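## Task

Check the lot number printed on the shelf edge beneath each yellow sponge. Every yellow sponge whose number occurs at least twice anywhere in the storeroom must end up resting on the desk by itself, not held there by the robot. The robot must not tip over or finish leaning.

## Robot and tools

ROBOT. A Hello Robot Stretch 4 with a single arm. It has an omni-wheel base, a lift that rides up a mast, a telescoping arm that reaches forward, a wrist with yaw, pitch and roll, and a two-finger gripper. It stands about 1.6 m tall, and the base rim lies within 0.23 m of the base origin. It carries four cameras: head_camera (420x560), head_left_camera and head_right_camera (fisheye, 420x672) and wrist_camera (616x392). Loose objects may occasionally get a small push from outside.

FRAMES. Base frame: origin on the floor below the base centre, x ahead, y to the left, z up. hand_pose is reported in this frame. It is a point between the open fingertips, and its axes line up with the base when all wrist joints are 0. The printed value may be slightly wrong. The odometry frame is the base frame as it was when the scene began. Odometry heading runs from -3.142 to 3.142, positive to the left. It counts wheel rotation, so slipping shows up as travel.

execute_actions. Arguments are "actions" and optional "cameras". "actions" is a list holding one action, or empty to just read the state. "cameras" lists camera names or "all"; leaving it out or null means all, and [] means none. The motion parts of an action all start together.
- "base": exactly one key, each a relative move from where the base last measured itself. translate_m is metres straight ahead, + forward, -2 to 2. strafe_m is metres sideways, + left, -2 to 2. rotate_rad turns in place, + counter-clockwise seen from above, -3.2 to 3.2.
- "joints": absolute targets, one number per named joint; include only the ones you want. lift_m 0 to 1.2 m (±0.004). arm_m 0 to 0.55 m of extension (±0.004). wrist_yaw_rad -1.134 to 4.276 (0 pointing ahead, + to the left, 3.14 stowed; above 3.4 the arm may block it). wrist_pitch_rad -1.117 to 4.259 (0 level, 1.57 pointing down). wrist_roll_rad -1.117 to 4.259 (+ turns clockwise as seen from behind the gripper). gripper_m -0.038 to 0.141 m of fingertip gap; negative values squeeze the fingers together. A joint target out of range gets clamped and the result notes it. Any other bad value or unknown key rejects the call, and nothing moves.
- "pace": "slow", "default", "fast" or "max". Base top speeds are 0.1/0.3/0.4/0.6 m/s and 1/2/3/4 rad/s. With the lift above 0.2 these are reduced, down to 0.3 m/s and 1 rad/s at 1.2.
- "contact_limits": {"arm_m": 0 to 0.75}, how hard the arm may push before stopping; 0.5 if omitted.
- {"end_of_arm": "enable_torque"}, sent alone, revives wrist or gripper motors that have switched off.
An action lasts at most 15 s. A part you leave out may still be pushing toward its earlier target. If a result reports a stop, any further execute_actions, wait or finished_scene calls in the same reply are skipped.

OTHER TOOLS. wait: seconds 0 to 10; nothing new is commanded and the state comes back. zoom_image: camera plus region [x0, y0, x1, y1] in pixels of that camera's latest full image, top-left origin, at most 504x504. read_manual: licence texts only. finished_scene: scene number (1 or 2); it ends the scene for good, so the goal must already be met and stable.

RESULTS. base_status and joint_status report how each motion ended. "done" for the base means the wheels turned the commanded amount, which can include slipping. "off_target" means it stopped short and may still push. "contact_stop_at_<key>" means that part hit something and went slack. "limit_stop_at_<name>" means a built-in limit stopped it: at_tilt means a lean over 6 degrees, with the lift, arm and wheels slack; at_own_body means self-collision. "torque_fault" means a wrist or gripper motor is limp until enable_torque. on_its_own lists what happened without being commanded; there, "held at" is the held target. lidar_m gives 12 distances in metres, in 30-degree sectors: the 1st straight ahead, then counter-clockwise (4th left, 7th behind, 10th right). "-" means nothing seen, or something closer than 0.25 m. wrist_depth_mm is a 7x7 grid of median depths, 100 to 2000 mm. turned_by_wheels and turned_by_imu differing by more than about 0.1 rad points to slipping or a bump. base_tilt is in degrees, with forward and right positive and an offset of up to about 1.5. motor_effort is a percentage, positive toward higher joint values, with the peak in brackets. A clear shift in gripper_m effort at a command of 0 or more suggests a firm grip. For wheel_0, wheel_1 and wheel_2, positive turns the base right.

HANDLING. To grasp, command gripper_m smaller than the object's width; squeezing harder pulls the object toward the wrist. Neither the reading nor "done" proves you are holding it. If the fingertips catch on a surface, raise the lift. To unfold at the start, send lift_m 0.4 with wrist_yaw_rad 0. Avoid tilting the gripper up (pitch below -0.2) while it is rolled.

AVOID. Tipping: don't drive or turn carrying more than 1 kg with arm_m above 0.2, especially at fast paces, and avoid long hard pushes with the gripper held high. Torque faults: don't press the gripper into things with the base or arm, and don't hold over about 2 kg with the gripper level. Also avoid dropping, slamming or knocking objects over. Finish with the robot upright and every object resting freely.

Each tool is called after "Request:" by a JSON object that holds its "method" and its "body", one argument or row to a line.

## Session

Request:
{"method": "execute_actions", "body": {
  "actions": []
}}

Scene clock: 0.00 s.
base_odometry: x=+0.000 y=+0.000 heading=+0.000 (m, m, rad; odometry frame)
turned_by_wheels: +0.000 (rad since the last result)
turned_by_imu: +0.000 (rad since the last result)
base_tilt: forward=-0.1 right=+1.0 (deg)
lidar_m: 1.71 1.56 1.54 0.86 0.71 0.69 0.77 1.21 2.69 0.97 0.77 0.78
base_status: not commanded
joint_positions: lift_m=+0.290 arm_m=+0.002 wrist_yaw_rad=+3.053 wrist_pitch_rad=-0.014 wrist_roll_rad=-0.017 gripper_m=+0.057
joint_status: not commanded
motor_effort: lift_m=+18 arm_m=+0 wrist_yaw_rad=-1 wrist_pitch_rad=-6 wrist_roll_rad=-1 gripper_m=-1 wheel_0=+0 wheel_1=+0 wheel_2=+0 (%)
hand_pose: x=-0.1071 y=+0.1127 z=+0.4725 quat_wxyz=(+0.045, +0.007, -0.009, +0.999) (m; base frame)
wrist_depth_mm: - 137 1060 904 788 683 640 / - 136 1025 904 778 691 640 / 107 137 266 891 768 676 634 / 132 146 1008 904 768 676 621 / 1618 1255 1042 891 759 676 615 / 1464 1255 191 878 198 676 621 / 1098 1060 1008 121 759 647 621
pictures: head_camera, head_left_camera, head_right_camera, wrist_camera
Images, in order (width x height): head_camera 420x560, head_left_camera 420x672, head_right_camera 420x672, wrist_camera 616x392.

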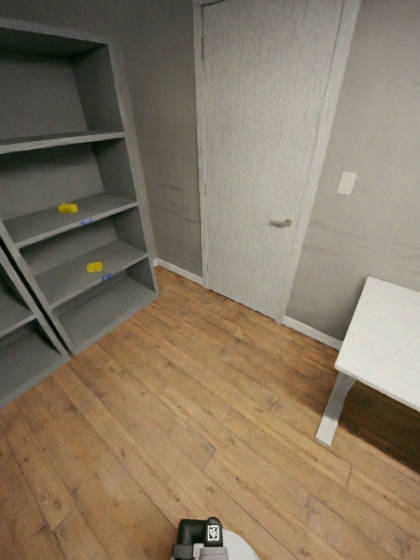

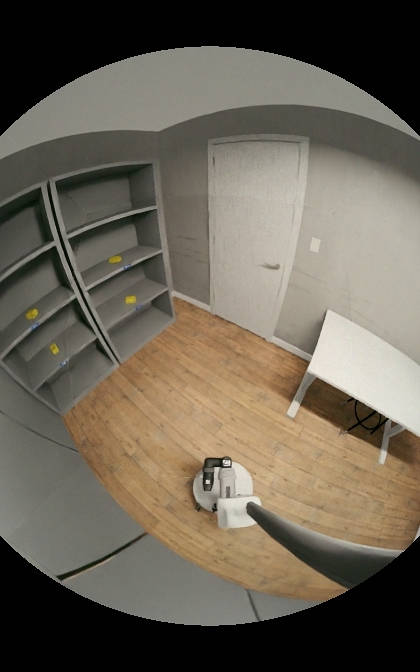

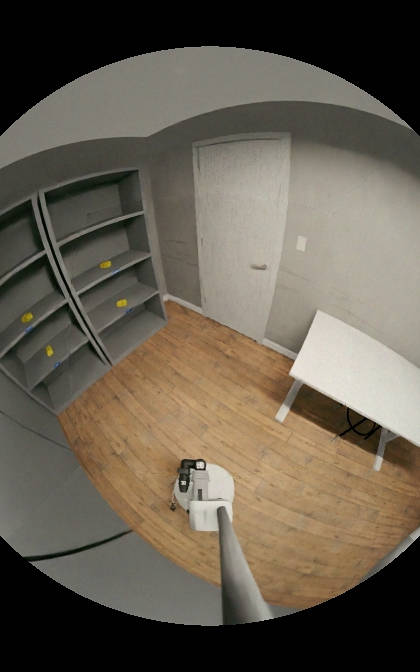

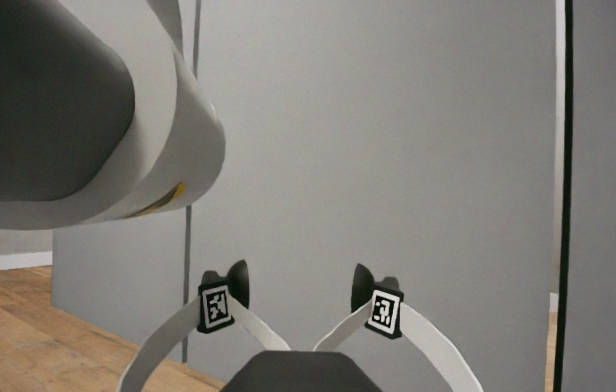

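Request:
{"method": "execute_actions", "body": {
  "actions": [
    {"base":{"rotate_rad":0.85},"pace":"fast"}
  ],
  "cameras": ["head_camera","head_left_camera"]
}}

Request:
{"method": "zoom_image", "body": {
  "camera": "head_camera",
  "region": [100,180,340,320]
}}

Scene clock: 4.43 s.
base_odometry: x=+0.000 y=+0.000 heading=+0.850 (m, m, rad; odometry frame)
turned_by_wheels: +0.850 (rad since the last result)
turned_by_imu: +0.863 (rad since the last result)
base_tilt: forward=-0.2 right=+1.1 (deg)
lidar_m: 1.55 1.03 0.75 0.68 0.70 0.98 2.70 1.19 0.82 0.78 1.58 1.63
base_status: done
joint_positions: lift_m=+0.290 arm_m=+0.002 wrist_yaw_rad=+3.053 wrist_pitch_rad=-0.014 wrist_roll_rad=-0.017 gripper_m=+0.057
joint_status: not commanded
motor_effort: lift_m=+18(18) arm_m=+0(1) wrist_yaw_rad=-1(0) wrist_pitch_rad=-4(6) wrist_roll_rad=-1(1) gripper_m=-1(0) wheel_0=-1(7) wheel_1=+0(11) wheel_2=-1(10) (%)
hand_pose: x=-0.1071 y=+0.1127 z=+0.4725 quat_wxyz=(+0.045, +0.007, -0.009, +0.999) (m; base frame)
wrist_depth_mm: - 138 - - 1756 1042 778 / - 136 - - 1708 1042 768 / 107 137 266 - 1661 1042 759 / 132 146 - - 1618 1060 759 / - - - - 1661 1008 768 / 1576 1661 192 1808 198 1008 750 / 1098 1025 1118 122 1160 891 741
pictures: head_camera, head_left_camera
Images, in order (width x height): head_camera 420x560, head_left_camera 420x672.

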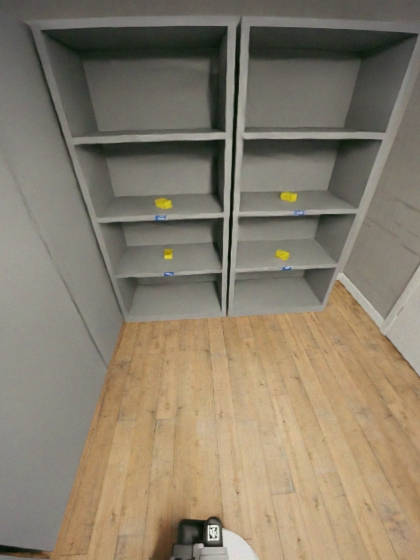

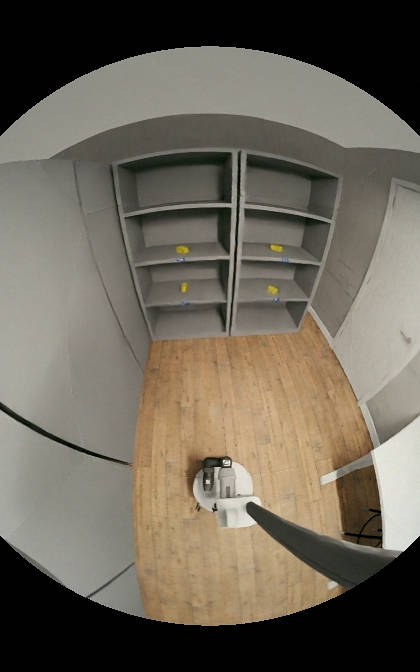

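Region (100, 180, 340, 320) of head_camera's 420x560 image, scaled by 2.100, with more detail than that image has; it fills the top 294 rows of this view, and the rest is white.

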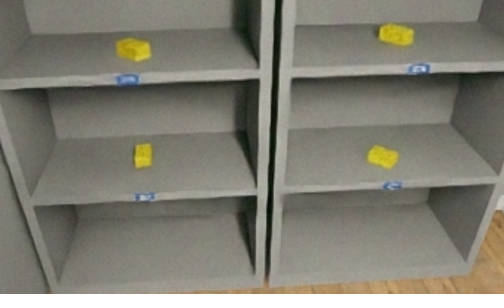

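Request:
{"method": "zoom_image", "body": {
  "camera": "head_camera",
  "region": [130,200,200,285]
}}

Request:
{"method": "zoom_image", "body": {
  "camera": "head_camera",
  "region": [260,195,330,280]
}}

Region (130, 200, 200, 285) of head_camera's 420x560 image, scaled by 5.929, with more detail than that image has; it fills the left 415 columns of this view, and the rest is white.

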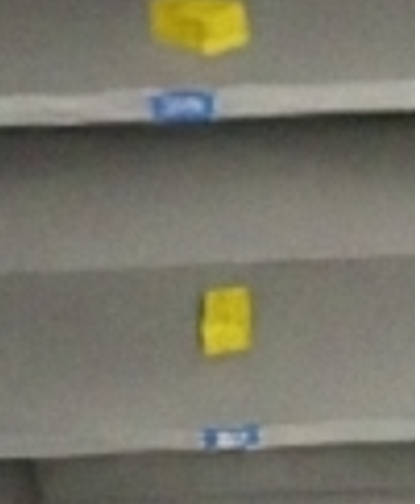

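Region (260, 195, 330, 280) of head_camera's 420x560 image, scaled by 5.929, with more detail than that image has; it fills the left 415 columns of this view, and the rest is white.

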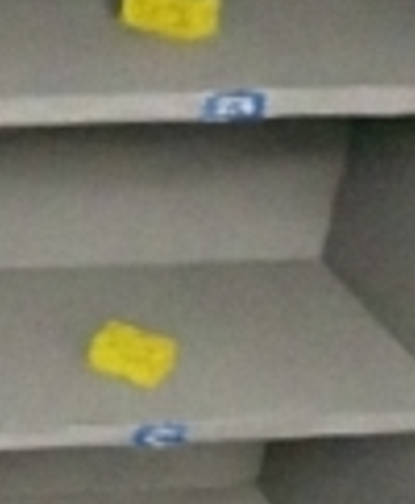

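Request:
{"method": "execute_actions", "body": {
  "actions": [
    {"base":{"translate_m":0.5},"joints":{"lift_m":0.55,"wrist_yaw_rad":0,"gripper_m":0.141},"pace":"fast"}
  ],
  "cameras": ["head_camera","wrist_camera"]
}}

Request:
{"method": "zoom_image", "body": {
  "camera": "wrist_camera",
  "region": [0,50,300,350]
}}

Request:
{"method": "zoom_image", "body": {
  "camera": "wrist_camera",
  "region": [316,50,616,350]
}}

Scene clock: 16.03 s.
base_odometry: x=+0.330 y=+0.376 heading=+0.850 (m, m, rad; odometry frame)
turned_by_wheels: +0.000 (rad since the last result)
turned_by_imu: -0.002 (rad since the last result)
base_tilt: forward=-0.1 right=+1.0 (deg)
lidar_m: 1.05 1.08 0.75 0.71 0.73 0.98 3.25 1.16 0.92 1.47 1.58 1.11
base_status: done
joint_positions: lift_m=+0.550 arm_m=+0.002 wrist_yaw_rad=+0.001 wrist_pitch_rad=-0.014 wrist_roll_rad=-0.017 gripper_m=+0.141
joint_status: all done
motor_effort: lift_m=+21(21) arm_m=+0(0) wrist_yaw_rad=-2(11) wrist_pitch_rad=-5(6) wrist_roll_rad=+1(0) gripper_m=-1(3) wheel_0=-1(9) wheel_1=+0(12) wheel_2=+3(13) (%)
hand_pose: x=+0.4609 y=-0.0872 z=+0.7321 quat_wxyz=(+1.000, -0.009, -0.007, +0.000) (m; base frame)
wrist_depth_mm: 1118 1255 1255 1229 1308 1308 1281 / 1008 1255 1229 960 1281 1336 1308 / 1078 1255 1229 931 1078 1025 1182 / 1160 1308 1255 1281 1336 1308 1308 / 1118 1255 1255 1160 1308 1281 1281 / 904 204 891 831 842 866 976 / 1160 1229 1255 121 1281 1308 1281
pictures: head_camera, wrist_camera
Images, in order (width x height): head_camera 420x560, wrist_camera 616x392.

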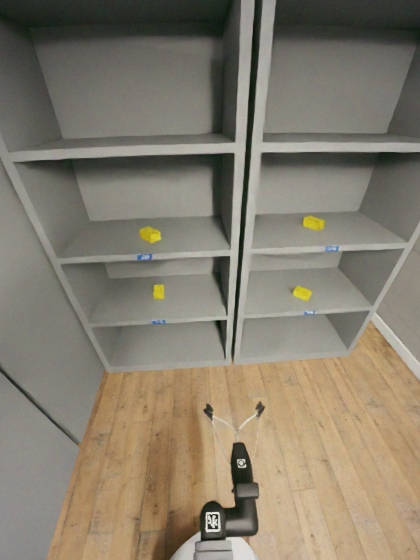

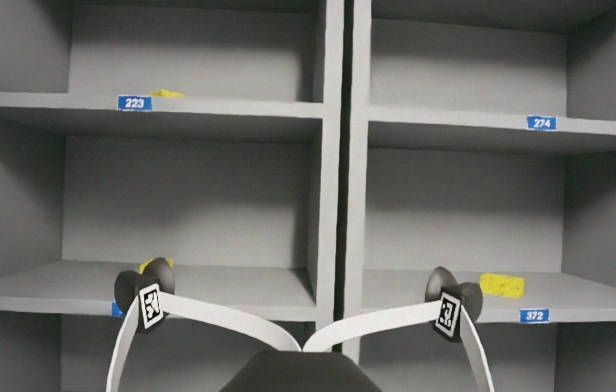

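Region (0, 50, 300, 350) of wrist_camera's 616x392 image, scaled by 1.680.

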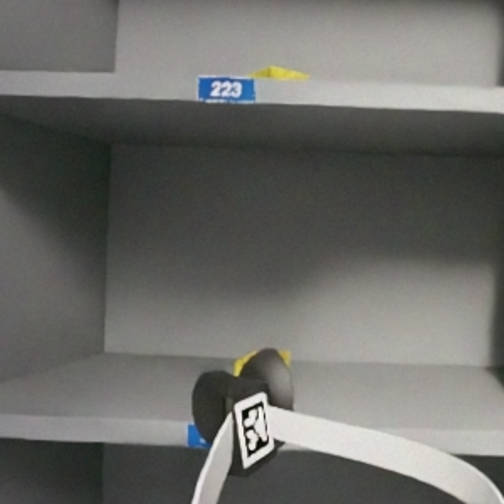

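Region (316, 50, 616, 350) of wrist_camera's 616x392 image, scaled by 1.680.

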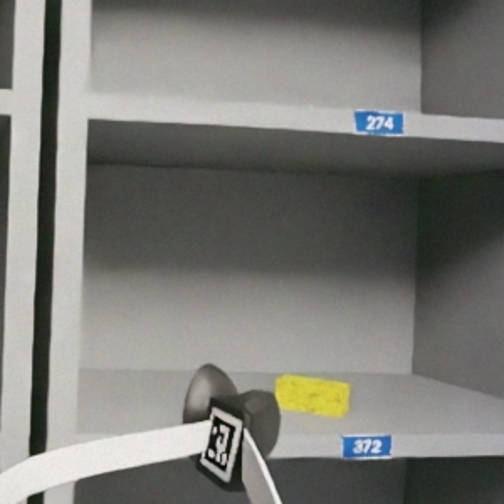

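Request:
{"method": "execute_actions", "body": {
  "actions": [
    {"base":{"rotate_rad":0.08},"joints":{"gripper_m":0.08},"pace":"fast"}
  ],
  "cameras": ["wrist_camera"]
}}

Request:
{"method": "execute_actions", "body": {
  "actions": [
    {"base":{"rotate_rad":-3.12},"joints":{"gripper_m":0.0,"lift_m":0.2},"pace":"fast"}
  ],
  "cameras": ["head_camera","head_left_camera"]
}}

Scene clock: 21.47 s.
base_odometry: x=+0.330 y=+0.376 heading=+0.930 (m, m, rad; odometry frame)
turned_by_wheels: +0.080 (rad since the last result)
turned_by_imu: +0.082 (rad since the last result)
base_tilt: forward=-0.1 right=+0.9 (deg)
lidar_m: 1.04 1.00 0.73 0.71 0.76 1.09 3.24 1.05 0.94 1.47 1.46 1.09
base_status: done
joint_positions: lift_m=+0.550 arm_m=+0.002 wrist_yaw_rad=+0.000 wrist_pitch_rad=-0.014 wrist_roll_rad=-0.017 gripper_m=+0.080
joint_status: all done
motor_effort: lift_m=+21(20) arm_m=+0(0) wrist_yaw_rad=-2(4) wrist_pitch_rad=-5(5) wrist_roll_rad=+2(1) gripper_m=-1(1) wheel_0=-1(7) wheel_1=+0(5) wheel_2=+1(8) (%)
hand_pose: x=+0.4609 y=-0.0873 z=+0.7321 quat_wxyz=(+1.000, -0.009, -0.007, +0.000) (m; base frame)
wrist_depth_mm: 976 1281 1281 1255 931 1255 1229 / 946 1255 1255 1281 831 1255 1255 / 991 1255 1229 1160 891 1042 1008 / 1008 1281 1281 1281 891 1255 1281 / 991 1281 1255 1229 854 1255 1205 / 917 866 194 904 197 960 904 / 1042 1281 1281 121 960 1281 1229
pictures: wrist_camera
Images, in order (width x height): wrist_camera 616x392.

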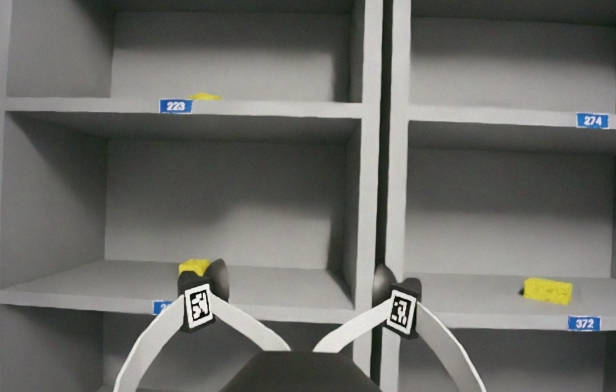

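Scene clock: 23.80 s.
base_odometry: x=+0.330 y=+0.376 heading=-2.190 (m, m, rad; odometry frame)
turned_by_wheels: -3.120 (rad since the last result)
turned_by_imu: -3.166 (rad since the last result)
base_tilt: forward=-0.1 right=+1.0 (deg)
lidar_m: 3.20 1.05 0.95 1.49 1.45 1.09 1.07 0.95 0.71 0.71 0.75 1.12
base_status: done
joint_positions: lift_m=+0.200 arm_m=+0.002 wrist_yaw_rad=+0.000 wrist_pitch_rad=-0.014 wrist_roll_rad=-0.017 gripper_m=+0.000
joint_status: all done
motor_effort: lift_m=+15(17) arm_m=+0(0) wrist_yaw_rad=+0(2) wrist_pitch_rad=-5(7) wrist_roll_rad=+0(1) gripper_m=-3(4) wheel_0=+1(9) wheel_1=+1(9) wheel_2=-1(10) (%)
hand_pose: x=+0.4609 y=-0.0874 z=+0.3825 quat_wxyz=(+1.000, -0.009, -0.007, +0.000) (m; base frame)
wrist_depth_mm: - - - - - 1576 1060 / - - - - - 1537 1060 / 1618 - - - - 1537 1025 / - - - - - 1464 1025 / 1661 - - - - 1537 1008 / 1308 1366 185 194 1464 1366 1008 / 891 878 878 569 854 976 931
pictures: head_camera, head_left_camera
Images, in order (width x height): head_camera 420x560, head_left_camera 420x672.

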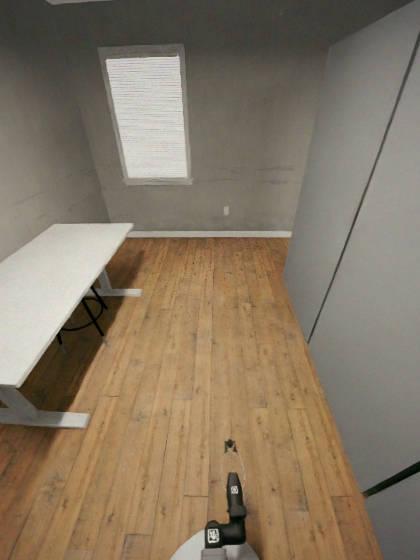

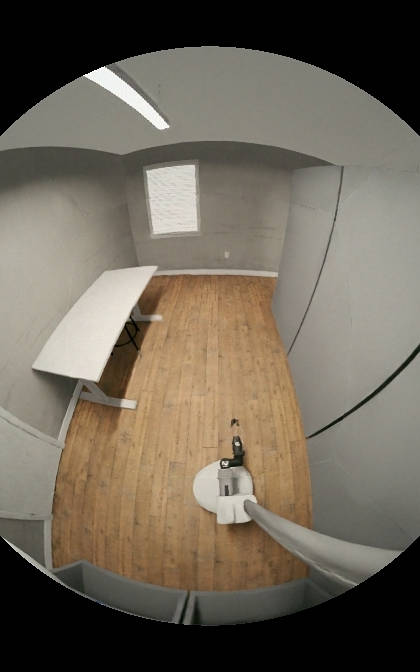

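Request:
{"method": "execute_actions", "body": {
  "actions": [
    {"base":{"translate_m":2.0},"pace":"max"}
  ],
  "cameras": []
}}

Request:
{"method": "execute_actions", "body": {
  "actions": [
    {"base":{"rotate_rad":-1.55},"pace":"fast"}
  ],
  "cameras": []
}}

Request:
{"method": "execute_actions", "body": {
  "actions": [
    {"base":{"strafe_m":0.72},"pace":"max"}
  ],
  "cameras": ["head_camera","head_right_camera"]
}}

Scene clock: 34.87 s.
base_odometry: x=-0.830 y=-1.253 heading=-2.190 (m, m, rad; odometry frame)
turned_by_wheels: +0.000 (rad since the last result)
turned_by_imu: -0.008 (rad since the last result)
base_tilt: forward=-0.2 right=+0.9 (deg)
lidar_m: 1.19 1.23 1.50 0.65 0.68 1.03 2.86 1.11 0.84 0.80 1.66 1.24
base_status: done
joint_positions: lift_m=+0.200 arm_m=+0.002 wrist_yaw_rad=+0.000 wrist_pitch_rad=-0.014 wrist_roll_rad=-0.017 gripper_m=+0.000
joint_status: not commanded
motor_effort: lift_m=+16(16) arm_m=+0(0) wrist_yaw_rad=+1(3) wrist_pitch_rad=-6(6) wrist_roll_rad=+0(1) gripper_m=-3(4) wheel_0=+0(9) wheel_1=+1(11) wheel_2=+3(17) (%)
hand_pose: x=+0.4609 y=-0.0874 z=+0.3824 quat_wxyz=(+1.000, -0.009, -0.007, +0.000) (m; base frame)
wrist_depth_mm: 991 1008 1008 976 960 976 960 / 991 1008 991 976 960 976 960 / 1008 991 991 991 976 960 960 / 1025 1008 991 991 960 960 960 / 1008 1008 991 991 960 976 946 / 991 991 185 193 976 960 946 / 904 878 878 544 866 976 931
pictures: none
No camera images: the call's "cameras" was empty. Leave "cameras" out to get every camera's image.

Scene clock: 36.60 s.
base_odometry: x=-0.830 y=-1.253 heading=+2.544 (m, m, rad; odometry frame)
turned_by_wheels: -1.550 (rad since the last result)
turned_by_imu: -1.573 (rad since the last result)
base_tilt: forward=-0.1 right=+1.0 (deg)
lidar_m: 0.80 1.63 1.24 1.20 1.24 1.49 0.66 0.71 1.01 2.62 1.11 0.84
base_status: done
joint_positions: lift_m=+0.200 arm_m=+0.002 wrist_yaw_rad=+0.000 wrist_pitch_rad=-0.014 wrist_roll_rad=-0.017 gripper_m=+0.000
joint_status: not commanded
motor_effort: lift_m=+16(16) arm_m=+0(0) wrist_yaw_rad=-1(3) wrist_pitch_rad=-5(5) wrist_roll_rad=+0(1) gripper_m=-6(2) wheel_0=+0(9) wheel_1=-1(13) wheel_2=+1(9) (%)
hand_pose: x=+0.4609 y=-0.0874 z=+0.3824 quat_wxyz=(+1.000, -0.009, -0.007, +0.000) (m; base frame)
wrist_depth_mm: 1618 - 597 597 585 574 569 / 1661 - 597 585 574 574 569 / 1661 - 603 585 580 580 569 / 1708 - 597 591 574 574 569 / 1708 - 597 585 574 580 574 / 1255 1205 185 195 580 569 569 / 904 842 597 347 585 574 569
pictures: none
No camera images: the call's "cameras" was empty. Leave "cameras" out to get every camera's image.

Scene clock: 39.20 s.
base_odometry: x=-1.236 y=-1.848 heading=+2.544 (m, m, rad; odometry frame)
turned_by_wheels: +0.000 (rad since the last result)
turned_by_imu: +0.001 (rad since the last result)
base_tilt: forward=-0.1 right=+1.0 (deg)
lidar_m: 1.61 0.66 0.50 0.49 0.49 0.69 1.40 0.92 0.97 2.74 1.14 1.00
base_status: done
joint_positions: lift_m=+0.200 arm_m=+0.002 wrist_yaw_rad=+0.000 wrist_pitch_rad=-0.014 wrist_roll_rad=-0.017 gripper_m=+0.000
joint_status: not commanded
motor_effort: lift_m=+17(17) arm_m=+0(0) wrist_yaw_rad=-1(1) wrist_pitch_rad=-5(6) wrist_roll_rad=+1(1) gripper_m=-4(4) wheel_0=+2(15) wheel_1=-3(14) wheel_2=+0(2) (%)
hand_pose: x=+0.4609 y=-0.0874 z=+0.3824 quat_wxyz=(+1.000, -0.009, -0.007, +0.000) (m; base frame)
wrist_depth_mm: 750 1042 1921 - - - 707 / 759 1078 1921 - - - 699 / 750 1098 - - - 1060 707 / 768 1098 - - - 1042 691 / 778 1098 - - - 1042 683 / 768 1098 184 193 1464 1025 676 / 759 878 854 574 854 891 676
pictures: head_camera, head_right_camera
Images, in order (width x height): head_camera 420x560, head_right_camera 420x672.

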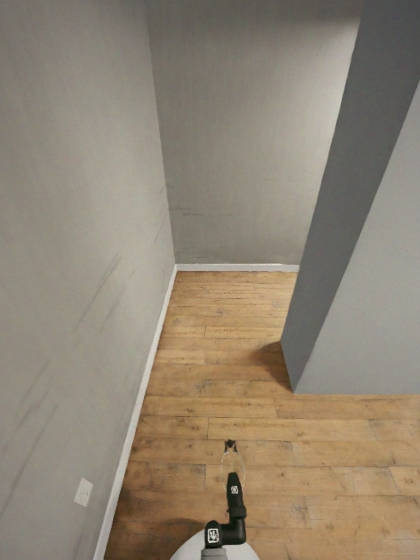

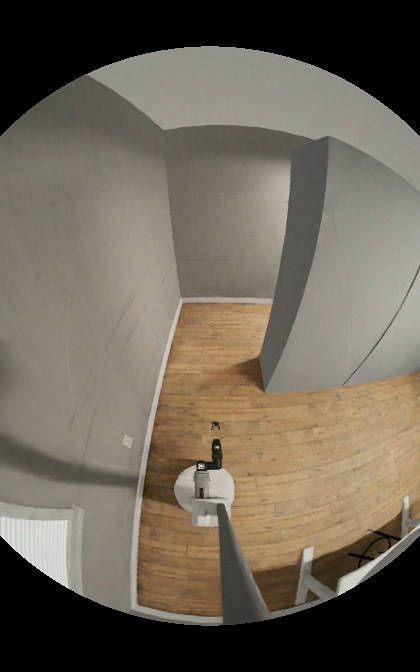

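Request:
{"method": "execute_actions", "body": {
  "actions": [
    {"base":{"translate_m":1.8},"pace":"max"}
  ],
  "cameras": []
}}

Request:
{"method": "execute_actions", "body": {
  "actions": [
    {"base":{"rotate_rad":-1.6},"pace":"fast"}
  ]
}}

Scene clock: 46.37 s.
base_odometry: x=-2.724 y=-0.835 heading=+2.544 (m, m, rad; odometry frame)
turned_by_wheels: +0.000 (rad since the last result)
turned_by_imu: -0.007 (rad since the last result)
base_tilt: forward=-0.1 right=+0.9 (deg)
lidar_m: 0.52 0.52 0.41 0.39 0.41 0.60 2.02 0.82 0.76 1.79 0.71 0.54
base_status: done
joint_positions: lift_m=+0.200 arm_m=+0.002 wrist_yaw_rad=+0.000 wrist_pitch_rad=-0.014 wrist_roll_rad=-0.017 gripper_m=+0.000
joint_status: not commanded
motor_effort: lift_m=+17(17) arm_m=+0(0) wrist_yaw_rad=-1(2) wrist_pitch_rad=-5(6) wrist_roll_rad=+1(0) gripper_m=-5(3) wheel_0=+0(9) wheel_1=-1(7) wheel_2=+1(14) (%)
hand_pose: x=+0.4609 y=-0.0874 z=+0.3824 quat_wxyz=(+1.000, -0.009, -0.007, +0.000) (m; base frame)
wrist_depth_mm: 317 314 310 307 304 301 301 / 317 315 310 307 304 303 297 / 317 314 309 307 306 301 300 / 317 314 310 304 306 301 300 / 315 314 310 307 306 304 300 / 317 314 185 194 303 303 298 / 315 314 312 207 303 301 300
pictures: none
No camera images: the call's "cameras" was empty. Leave "cameras" out to get every camera's image.

Scene clock: 48.10 s.
base_odometry: x=-2.724 y=-0.835 heading=+0.944 (m, m, rad; odometry frame)
turned_by_wheels: -1.600 (rad since the last result)
turned_by_imu: -1.623 (rad since the last result)
base_tilt: forward=-0.2 right=+0.9 (deg)
lidar_m: 1.95 0.74 0.54 0.53 0.55 0.40 0.39 0.41 0.57 1.68 0.86 0.75
base_status: done
joint_positions: lift_m=+0.200 arm_m=+0.002 wrist_yaw_rad=+0.000 wrist_pitch_rad=-0.014 wrist_roll_rad=-0.017 gripper_m=+0.000
joint_status: not commanded
motor_effort: lift_m=+17(17) arm_m=+0(0) wrist_yaw_rad=-4(1) wrist_pitch_rad=-7(7) wrist_roll_rad=+0(1) gripper_m=-5(5) wheel_0=+1(9) wheel_1=+0(12) wheel_2=+1(7) (%)
hand_pose: x=+0.4609 y=-0.0874 z=+0.3824 quat_wxyz=(+1.000, -0.009, -0.007, +0.000) (m; base frame)
wrist_depth_mm: 842 1229 - - - 1118 1098 / 854 1229 - - - 1229 1205 / 866 1229 - - - 1229 809 / 866 1281 - - - 1255 1138 / 866 1308 - - - 1205 1205 / 866 1182 184 194 1205 1205 1118 / 842 878 866 569 854 854 842
pictures: head_camera, head_left_camera, head_right_camera, wrist_camera
Images, in order (width x height): head_camera 420x560, head_left_camera 420x672, head_right_camera 420x672, wrist_camera 616x392.

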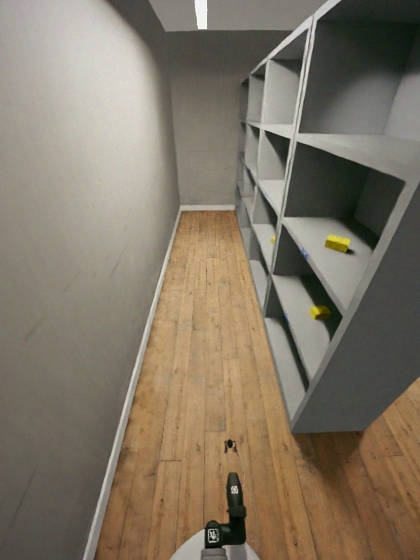

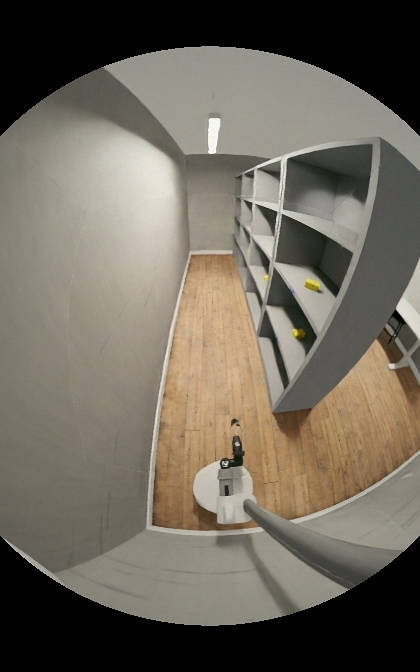

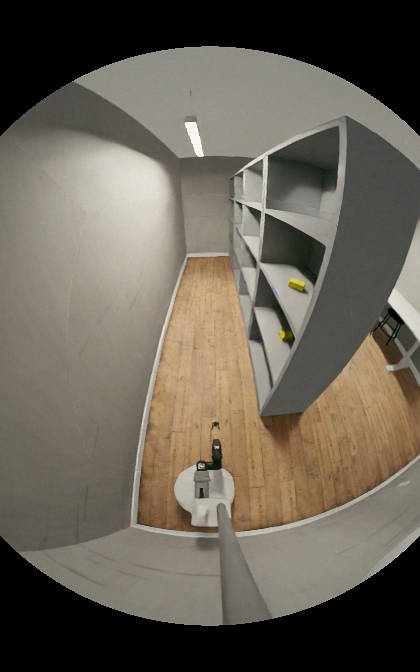

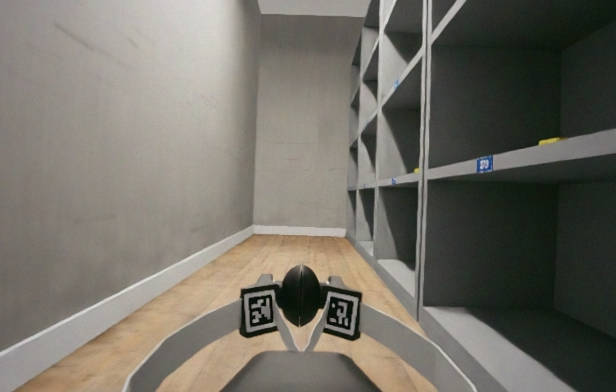

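Request:
{"method": "execute_actions", "body": {
  "actions": [
    {"base":{"strafe_m":0.17},"joints":{"lift_m":0.5,"wrist_yaw_rad":-0.8},"pace":"fast"}
  ],
  "cameras": ["wrist_camera"]
}}

Request:
{"method": "execute_actions", "body": {
  "actions": [
    {"base":{"translate_m":1.1},"pace":"max"}
  ],
  "cameras": ["wrist_camera","head_camera"]
}}

Scene clock: 54.03 s.
base_odometry: x=-2.861 y=-0.735 heading=+0.944 (m, m, rad; odometry frame)
turned_by_wheels: +0.000 (rad since the last result)
turned_by_imu: +0.000 (rad since the last result)
base_tilt: forward=-0.1 right=+0.9 (deg)
lidar_m: 1.34 0.53 0.37 0.35 0.38 0.40 0.37 0.40 0.56 1.69 0.86 0.91
base_status: done
joint_positions: lift_m=+0.500 arm_m=+0.002 wrist_yaw_rad=-0.800 wrist_pitch_rad=-0.014 wrist_roll_rad=-0.017 gripper_m=+0.000
joint_status: all done
motor_effort: lift_m=+21(25) arm_m=+0(0) wrist_yaw_rad=-2(7) wrist_pitch_rad=-6(5) wrist_roll_rad=+1(2) gripper_m=-7(3) wheel_0=+2(12) wheel_1=-2(15) wheel_2=+0(2) (%)
hand_pose: x=+0.3108 y=-0.2678 z=+0.6821 quat_wxyz=(+0.921, -0.011, -0.003, -0.389) (m; base frame)
wrist_depth_mm: - 1464 1430 1366 831 - - / - 1921 1430 831 842 - - / - 1708 1430 1078 842 - - / - - 1537 1397 854 - - / - 1499 1255 732 854 - - / - 1366 185 194 831 - - / 1499 1336 1308 410 788 1618 1808
pictures: wrist_camera
Images, in order (width x height): wrist_camera 616x392.

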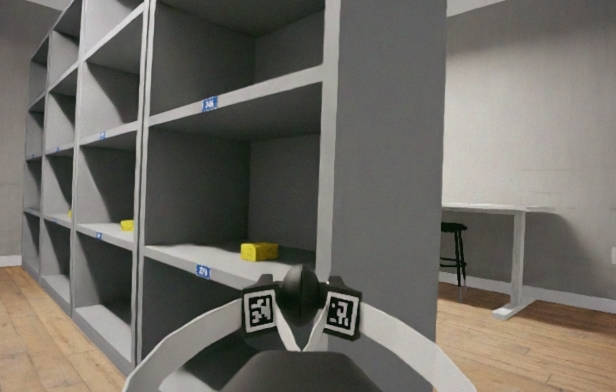

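Scene clock: 57.67 s.
base_odometry: x=-2.216 y=+0.155 heading=+0.944 (m, m, rad; odometry frame)
turned_by_wheels: +0.000 (rad since the last result)
turned_by_imu: -0.005 (rad since the last result)
base_tilt: forward=-0.1 right=+0.9 (deg)
lidar_m: 1.32 0.48 0.35 0.32 0.36 0.49 1.48 1.55 0.65 0.62 0.67 0.93
base_status: done
joint_positions: lift_m=+0.500 arm_m=+0.002 wrist_yaw_rad=-0.800 wrist_pitch_rad=-0.014 wrist_roll_rad=-0.017 gripper_m=+0.000
joint_status: not commanded
motor_effort: lift_m=+21(21) arm_m=+0(0) wrist_yaw_rad=-2(3) wrist_pitch_rad=-5(5) wrist_roll_rad=+0(0) gripper_m=-5(6) wheel_0=+2(8) wheel_1=+0(5) wheel_2=+1(14) (%)
hand_pose: x=+0.3108 y=-0.2678 z=+0.6821 quat_wxyz=(+0.921, -0.011, -0.003, -0.389) (m; base frame)
wrist_depth_mm: - 1618 1336 1336 1160 564 488 / - 1983 1281 866 661 597 676 / - 1708 1308 1308 627 640 854 / - 1863 1308 1366 621 654 820 / - 1708 1229 1255 621 661 831 / - 1863 185 194 603 621 699 / 1499 1366 1308 683 597 530 477
pictures: head_camera, wrist_camera
Images, in order (width x height): head_camera 420x560, wrist_camera 616x392.

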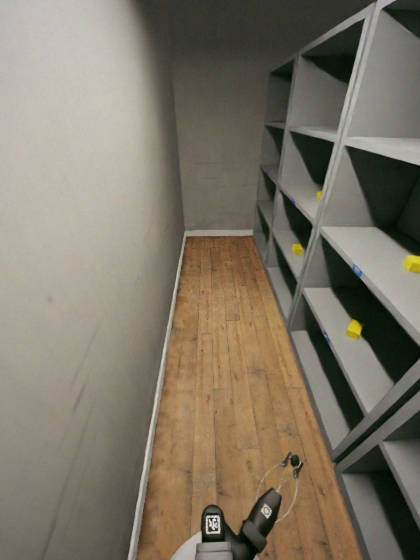

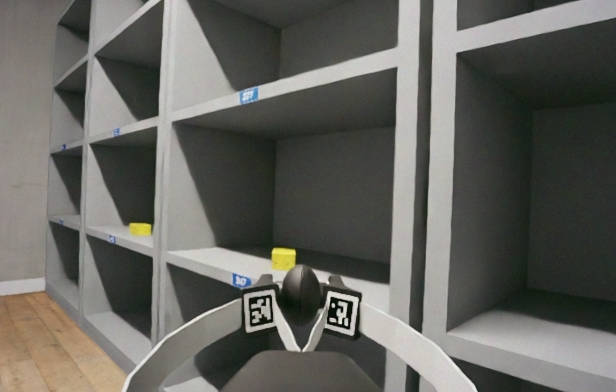

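Request:
{"method": "execute_actions", "body": {
  "actions": [
    {"base":{"rotate_rad":-1.57},"joints":{"lift_m":0.56,"wrist_yaw_rad":0,"wrist_roll_rad":1.57},"pace":"fast"}
  ],
  "cameras": ["wrist_camera","head_camera"]
}}

Request:
{"method": "execute_actions", "body": {
  "actions": [
    {"base":{"strafe_m":0.92},"pace":"max"}
  ],
  "cameras": ["wrist_camera","head_camera"]
}}

Scene clock: 64.90 s.
base_odometry: x=-2.216 y=+0.156 heading=-0.626 (m, m, rad; odometry frame)
turned_by_wheels: -1.570 (rad since the last result)
turned_by_imu: -1.593 (rad since the last result)
base_tilt: forward=-0.2 right=+1.0 (deg)
lidar_m: 0.62 0.67 0.91 1.35 0.51 0.35 0.33 0.36 0.48 1.44 1.54 0.66
base_status: done
joint_positions: lift_m=+0.560 arm_m=+0.002 wrist_yaw_rad=-0.001 wrist_pitch_rad=-0.014 wrist_roll_rad=+1.570 gripper_m=+0.000
joint_status: all done
motor_effort: lift_m=+20(21) arm_m=+0(0) wrist_yaw_rad=+2(3) wrist_pitch_rad=-5(4) wrist_roll_rad=+3(5) gripper_m=-6(3) wheel_0=+2(8) wheel_1=+0(12) wheel_2=+0(9) (%)
hand_pose: x=+0.4609 y=-0.0876 z=+0.7421 quat_wxyz=(+0.707, +0.707, -0.005, +0.005) (m; base frame)
wrist_depth_mm: 707 484 691 699 640 477 668 / 831 484 866 854 778 473 866 / 842 492 854 854 788 469 866 / 854 496 854 866 768 469 891 / 854 496 854 878 676 473 878 / 854 496 184 193 603 466 891 / 866 418 878 121 654 427 878
pictures: head_camera, wrist_camera
Images, in order (width x height): head_camera 420x560, wrist_camera 616x392.

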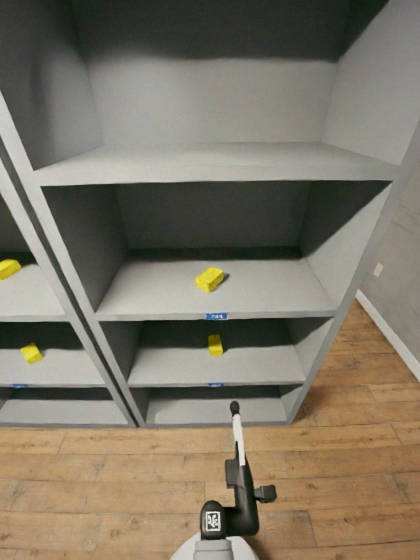

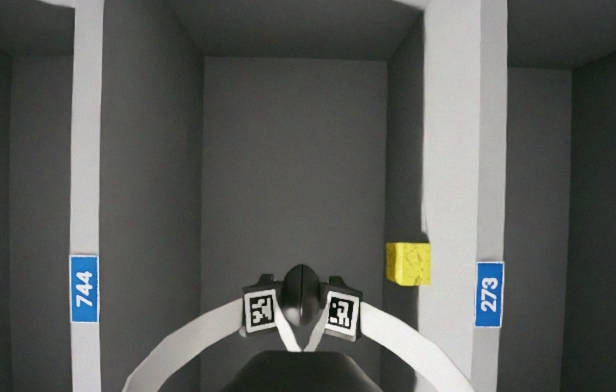

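Scene clock: 68.10 s.
base_odometry: x=-1.677 y=+0.901 heading=-0.626 (m, m, rad; odometry frame)
turned_by_wheels: +0.000 (rad since the last result)
turned_by_imu: +0.001 (rad since the last result)
base_tilt: forward=-0.1 right=+1.0 (deg)
lidar_m: 0.62 0.68 0.96 1.31 0.46 0.34 0.31 0.35 0.48 1.41 0.91 0.65
base_status: done
joint_positions: lift_m=+0.560 arm_m=+0.002 wrist_yaw_rad=+0.000 wrist_pitch_rad=-0.014 wrist_roll_rad=+1.570 gripper_m=+0.000
joint_status: not commanded
motor_effort: lift_m=+20(21) arm_m=+0(0) wrist_yaw_rad=+0(2) wrist_pitch_rad=-6(5) wrist_roll_rad=+2(1) gripper_m=-7(4) wheel_0=+2(13) wheel_1=-3(12) wheel_2=+0(1) (%)
hand_pose: x=+0.4609 y=-0.0875 z=+0.7421 quat_wxyz=(+0.707, +0.707, -0.005, +0.005) (m; base frame)
wrist_depth_mm: 647 484 654 654 621 473 640 / 866 488 854 842 778 473 854 / 842 492 866 866 788 469 878 / 866 492 866 878 768 469 891 / 866 496 854 891 778 469 878 / 854 496 184 194 549 466 904 / 854 427 878 122 661 455 891
pictures: head_camera, wrist_camera
Images, in order (width x height): head_camera 420x560, wrist_camera 616x392.

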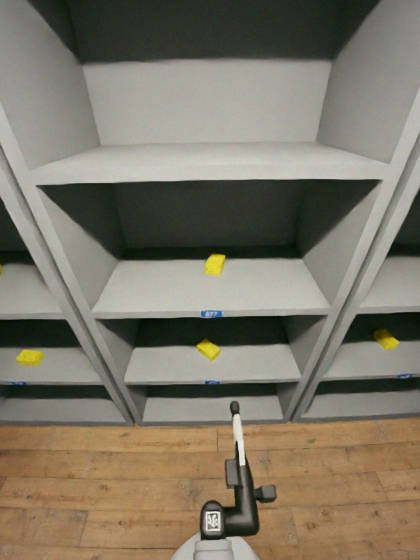

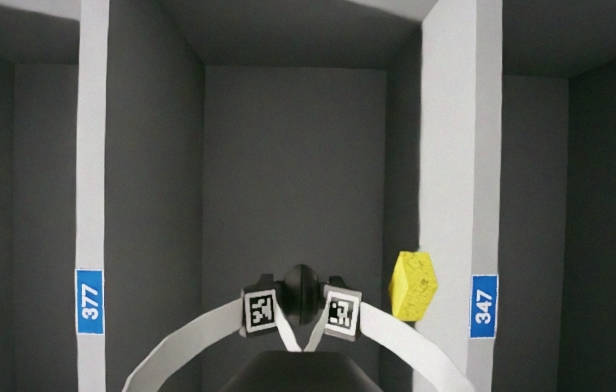

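Request:
{"method": "execute_actions", "body": {
  "actions": [
    {"base":{"strafe_m":1.05},"pace":"max"}
  ],
  "cameras": ["wrist_camera","head_camera"]
}}

Request:
{"method": "execute_actions", "body": {
  "actions": [
    {"base":{"strafe_m":0.84},"pace":"max"}
  ],
  "cameras": ["wrist_camera","head_camera"]
}}

Scene clock: 74.90 s.
base_odometry: x=-1.062 y=+1.752 heading=-0.626 (m, m, rad; odometry frame)
turned_by_wheels: +0.000 (rad since the last result)
turned_by_imu: +0.001 (rad since the last result)
base_tilt: forward=-0.2 right=+1.0 (deg)
lidar_m: 0.65 0.70 0.96 1.24 0.44 0.33 0.31 0.34 0.45 1.36 0.91 0.67
base_status: done
joint_positions: lift_m=+0.560 arm_m=+0.002 wrist_yaw_rad=+0.000 wrist_pitch_rad=-0.014 wrist_roll_rad=+1.570 gripper_m=+0.000
joint_status: not commanded
motor_effort: lift_m=+20(20) arm_m=+0(0) wrist_yaw_rad=+1(0) wrist_pitch_rad=-5(6) wrist_roll_rad=+1(1) gripper_m=-4(4) wheel_0=+2(13) wheel_1=-2(15) wheel_2=+0(1) (%)
hand_pose: x=+0.4609 y=-0.0875 z=+0.7421 quat_wxyz=(+0.707, +0.707, -0.005, +0.005) (m; base frame)
wrist_depth_mm: 878 480 866 866 778 517 866 / 866 488 878 878 788 517 891 / 866 488 891 891 768 517 917 / 878 492 878 891 768 512 904 / 866 492 866 878 759 512 904 / 891 500 183 195 591 500 904 / 866 439 854 121 654 455 878
pictures: head_camera, wrist_camera
Images, in order (width x height): head_camera 420x560, wrist_camera 616x392.

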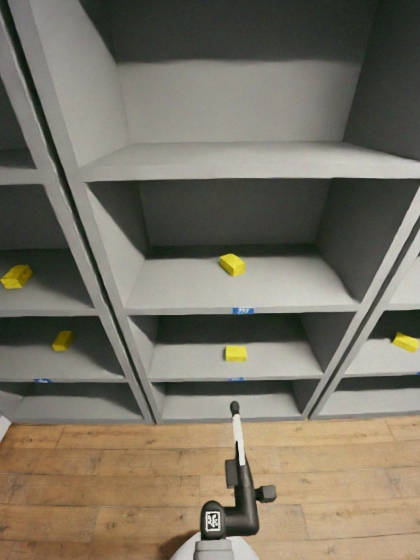

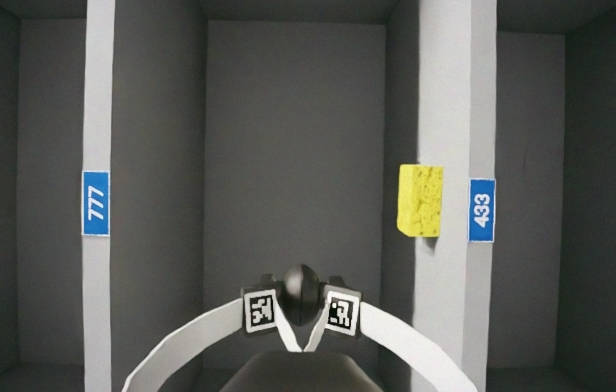

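Scene clock: 77.93 s.
base_odometry: x=-0.569 y=+2.433 heading=-0.626 (m, m, rad; odometry frame)
turned_by_wheels: +0.000 (rad since the last result)
turned_by_imu: +0.001 (rad since the last result)
base_tilt: forward=-0.1 right=+1.0 (deg)
lidar_m: 0.65 0.61 0.44 0.42 0.44 0.29 0.29 0.31 0.44 1.29 0.95 0.70
base_status: done
joint_positions: lift_m=+0.560 arm_m=+0.002 wrist_yaw_rad=+0.000 wrist_pitch_rad=-0.014 wrist_roll_rad=+1.570 gripper_m=+0.000
joint_status: not commanded
motor_effort: lift_m=+20(20) arm_m=+0(0) wrist_yaw_rad=+2(1) wrist_pitch_rad=-6(6) wrist_roll_rad=+2(1) gripper_m=-4(3) wheel_0=+1(13) wheel_1=-2(11) wheel_2=+0(0) (%)
hand_pose: x=+0.4609 y=-0.0875 z=+0.7421 quat_wxyz=(+0.707, +0.707, -0.005, +0.005) (m; base frame)
wrist_depth_mm: 715 477 707 683 640 517 668 / 878 484 904 891 788 521 891 / 878 484 891 904 778 517 917 / 878 492 891 878 759 508 931 / 891 496 904 904 668 504 917 / 878 500 184 194 603 500 904 / 891 449 891 122 654 917 904
pictures: head_camera, wrist_camera
Images, in order (width x height): head_camera 420x560, wrist_camera 616x392.

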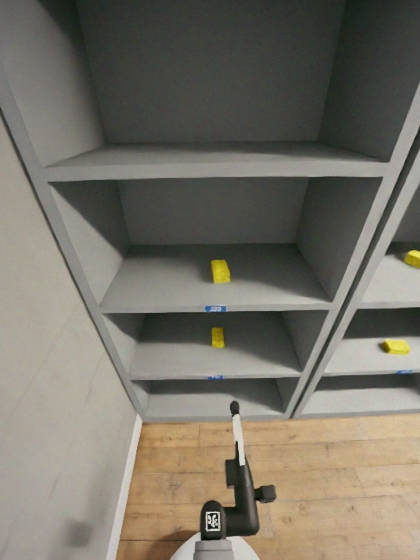

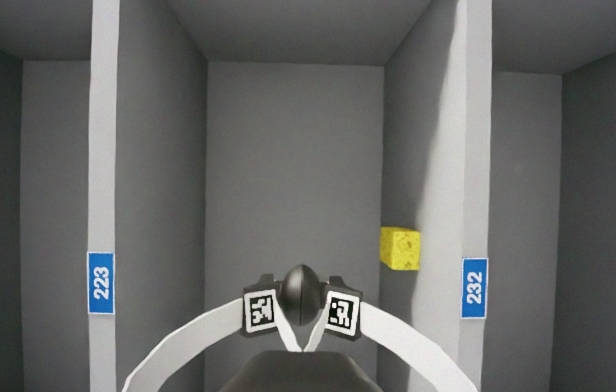

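Request:
{"method": "execute_actions", "body": {
  "actions": [
    {"base":{"strafe_m":0.05},"joints":{"lift_m":0.94,"wrist_pitch_rad":0.3,"wrist_roll_rad":0,"gripper_m":0.13},"pace":"fast"}
  ],
  "cameras": ["wrist_camera"]
}}

Request:
{"method": "execute_actions", "body": {
  "actions": [
    {"joints":{"arm_m":0.3},"pace":"fast"}
  ],
  "cameras": ["wrist_camera","head_camera"]
}}

Scene clock: 85.87 s.
base_odometry: x=-0.540 y=+2.474 heading=-0.626 (m, m, rad; odometry frame)
turned_by_wheels: +0.000 (rad since the last result)
turned_by_imu: +0.000 (rad since the last result)
base_tilt: forward=-0.1 right=+1.0 (deg)
lidar_m: 0.66 0.55 0.38 0.36 0.40 0.30 0.29 0.31 0.44 1.28 0.96 0.70
base_status: done
joint_positions: lift_m=+0.940 arm_m=+0.002 wrist_yaw_rad=+0.000 wrist_pitch_rad=+0.302 wrist_roll_rad=+0.000 gripper_m=+0.130
joint_status: all done
motor_effort: lift_m=+21(22) arm_m=+0(0) wrist_yaw_rad=-3(0) wrist_pitch_rad=-3(6) wrist_roll_rad=-1(10) gripper_m=-1(3) wheel_0=+3(11) wheel_1=-3(10) wheel_2=+0(0) (%)
hand_pose: x=+0.4479 y=-0.0875 z=+1.0322 quat_wxyz=(+0.989, +0.000, +0.150, +0.000) (m; base frame)
wrist_depth_mm: 585 809 820 820 809 798 597 / 597 831 854 854 854 820 591 / 597 768 878 878 854 809 597 / 480 492 500 508 517 535 535 / 609 854 991 991 976 798 564 / 609 205 931 991 214 723 585 / 615 778 820 125 831 768 580
pictures: wrist_camera
Images, in order (width x height): wrist_camera 616x392.

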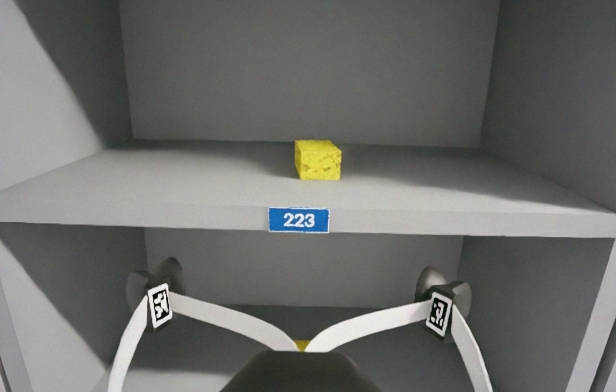

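Scene clock: 87.57 s.
base_odometry: x=-0.540 y=+2.474 heading=-0.626 (m, m, rad; odometry frame)
turned_by_wheels: +0.000 (rad since the last result)
turned_by_imu: +0.000 (rad since the last result)
base_tilt: forward=-0.1 right=+1.0 (deg)
lidar_m: 0.66 0.55 0.39 0.37 0.39 0.30 0.29 0.32 0.44 1.28 0.96 0.68
base_status: not commanded
joint_positions: lift_m=+0.940 arm_m=+0.298 wrist_yaw_rad=+0.000 wrist_pitch_rad=+0.302 wrist_roll_rad=+0.000 gripper_m=+0.130
joint_status: all done
motor_effort: lift_m=+21(21) arm_m=+10(12) wrist_yaw_rad=-1(1) wrist_pitch_rad=-5(4) wrist_roll_rad=+0(1) gripper_m=+0(0) wheel_0=+3(3) wheel_1=-3(3) wheel_2=+0(0) (%)
hand_pose: x=+0.7447 y=-0.0874 z=+1.0322 quat_wxyz=(+0.989, +0.000, +0.150, +0.000) (m; base frame)
wrist_depth_mm: 549 539 549 544 535 544 535 / 569 569 569 574 574 569 564 / 580 603 597 591 591 597 585 / 477 484 496 459 504 521 530 / 332 336 343 304 330 353 353 / 254 205 239 264 213 256 268 / 208 206 212 126 214 214 223
pictures: head_camera, wrist_camera
Images, in order (width x height): head_camera 420x560, wrist_camera 616x392.

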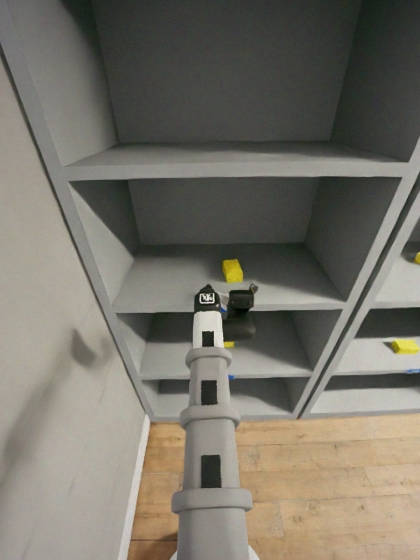

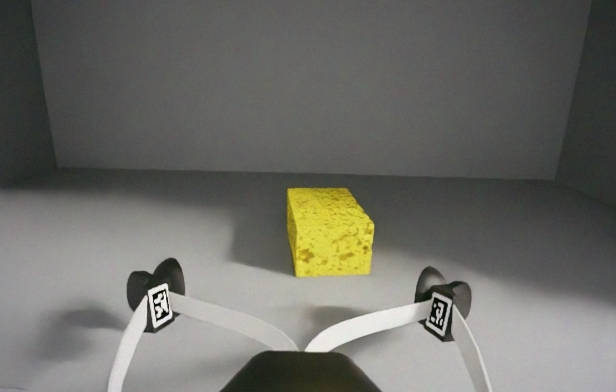

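Request:
{"method": "execute_actions", "body": {
  "actions": [
    {"base":{"strafe_m":-0.02},"joints":{"arm_m":0.41},"pace":"fast"}
  ],
  "cameras": ["wrist_camera"]
}}

Request:
{"method": "execute_actions", "body": {
  "actions": [
    {"joints":{"gripper_m":0.02}}
  ],
  "cameras": ["wrist_camera"]
}}

Request:
{"method": "execute_actions", "body": {
  "actions": [
    {"joints":{"lift_m":0.98},"pace":"fast"}
  ],
  "cameras": ["wrist_camera"]
}}

Scene clock: 92.90 s.
base_odometry: x=-0.552 y=+2.457 heading=-0.626 (m, m, rad; odometry frame)
turned_by_wheels: +0.000 (rad since the last result)
turned_by_imu: +0.000 (rad since the last result)
base_tilt: forward=-0.1 right=+1.0 (deg)
lidar_m: 0.66 0.58 0.41 0.38 0.42 0.32 0.31 0.32 0.44 1.27 0.96 0.70
base_status: done
joint_positions: lift_m=+0.940 arm_m=+0.408 wrist_yaw_rad=+0.000 wrist_pitch_rad=+0.302 wrist_roll_rad=+0.000 gripper_m=+0.130
joint_status: all done
motor_effort: lift_m=+21(20) arm_m=+9(11) wrist_yaw_rad=-2(2) wrist_pitch_rad=-5(5) wrist_roll_rad=+1(2) gripper_m=+1(1) wheel_0=-1(10) wheel_1=+0(10) wheel_2=+0(1) (%)
hand_pose: x=+0.8547 y=-0.0874 z=+1.0322 quat_wxyz=(+0.989, +0.000, +0.150, +0.000) (m; base frame)
wrist_depth_mm: 449 449 449 445 445 442 445 / 466 466 466 469 459 462 462 / 488 492 492 488 484 488 484 / 477 480 496 500 496 500 500 / 330 336 338 250 349 353 355 / 253 205 237 193 200 255 267 / 208 207 211 125 214 214 224
pictures: wrist_camera
Images, in order (width x height): wrist_camera 616x392.

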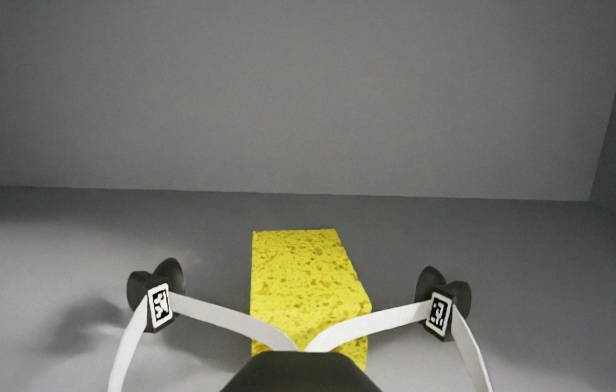

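Scene clock: 94.90 s.
base_odometry: x=-0.552 y=+2.457 heading=-0.626 (m, m, rad; odometry frame)
turned_by_wheels: +0.000 (rad since the last result)
turned_by_imu: +0.000 (rad since the last result)
base_tilt: forward=-0.2 right=+1.0 (deg)
lidar_m: 0.66 0.58 0.40 0.39 0.41 0.31 0.30 0.32 0.46 1.28 0.95 0.69
base_status: not commanded
joint_positions: lift_m=+0.940 arm_m=+0.408 wrist_yaw_rad=+0.000 wrist_pitch_rad=+0.302 wrist_roll_rad=+0.000 gripper_m=+0.020
joint_status: all done
motor_effort: lift_m=+20(21) arm_m=+10(10) wrist_yaw_rad=+0(1) wrist_pitch_rad=-5(5) wrist_roll_rad=+0(1) gripper_m=-15(15) wheel_0=-1(1) wheel_1=+1(0) wheel_2=+0(0) (%)
hand_pose: x=+0.8547 y=-0.0874 z=+1.0322 quat_wxyz=(+0.989, +0.000, +0.150, +0.000) (m; base frame)
wrist_depth_mm: 449 445 445 442 442 442 445 / 469 469 466 466 466 466 459 / 492 492 488 484 488 488 477 / 473 488 492 496 500 500 496 / 332 338 342 240 349 351 355 / 253 255 182 182 187 267 267 / 208 200 209 118 206 206 223
pictures: wrist_camera
Images, in order (width x height): wrist_camera 616x392.

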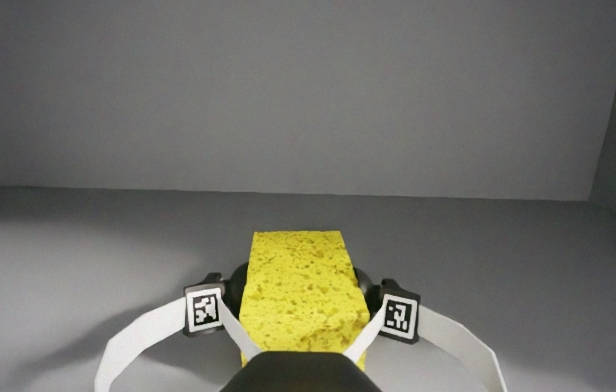

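Scene clock: 95.77 s.
base_odometry: x=-0.552 y=+2.457 heading=-0.626 (m, m, rad; odometry frame)
turned_by_wheels: +0.000 (rad since the last result)
turned_by_imu: +0.000 (rad since the last result)
base_tilt: forward=-0.2 right=+1.0 (deg)
lidar_m: 0.65 0.57 0.41 0.38 0.42 0.31 0.30 0.32 0.45 1.31 0.97 0.69
base_status: not commanded
joint_positions: lift_m=+0.980 arm_m=+0.408 wrist_yaw_rad=+0.000 wrist_pitch_rad=+0.302 wrist_roll_rad=+0.000 gripper_m=+0.020
joint_status: all done
motor_effort: lift_m=+20(26) arm_m=+9(9) wrist_yaw_rad=-1(2) wrist_pitch_rad=-4(5) wrist_roll_rad=-1(1) gripper_m=-15(16) wheel_0=-1(1) wheel_1=+0(0) wheel_2=+0(0) (%)
hand_pose: x=+0.8547 y=-0.0874 z=+1.0722 quat_wxyz=(+0.989, +0.000, +0.150, +0.000) (m; base frame)
wrist_depth_mm: 449 449 445 449 442 445 442 / 466 469 466 462 466 459 459 / 488 492 488 484 488 480 484 / 508 517 517 508 508 508 504 / 415 421 424 239 433 445 445 / 315 322 183 182 187 336 334 / 260 251 263 118 258 257 273
pictures: wrist_camera
Images, in order (width x height): wrist_camera 616x392.

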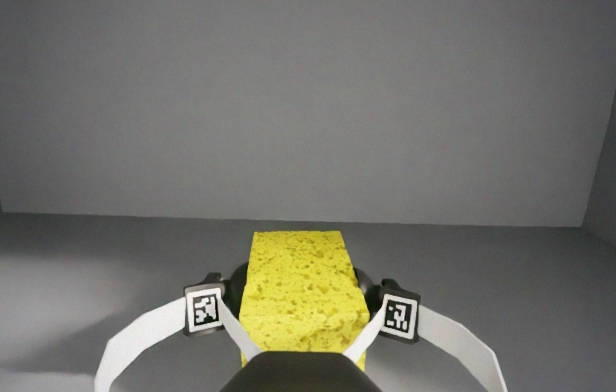

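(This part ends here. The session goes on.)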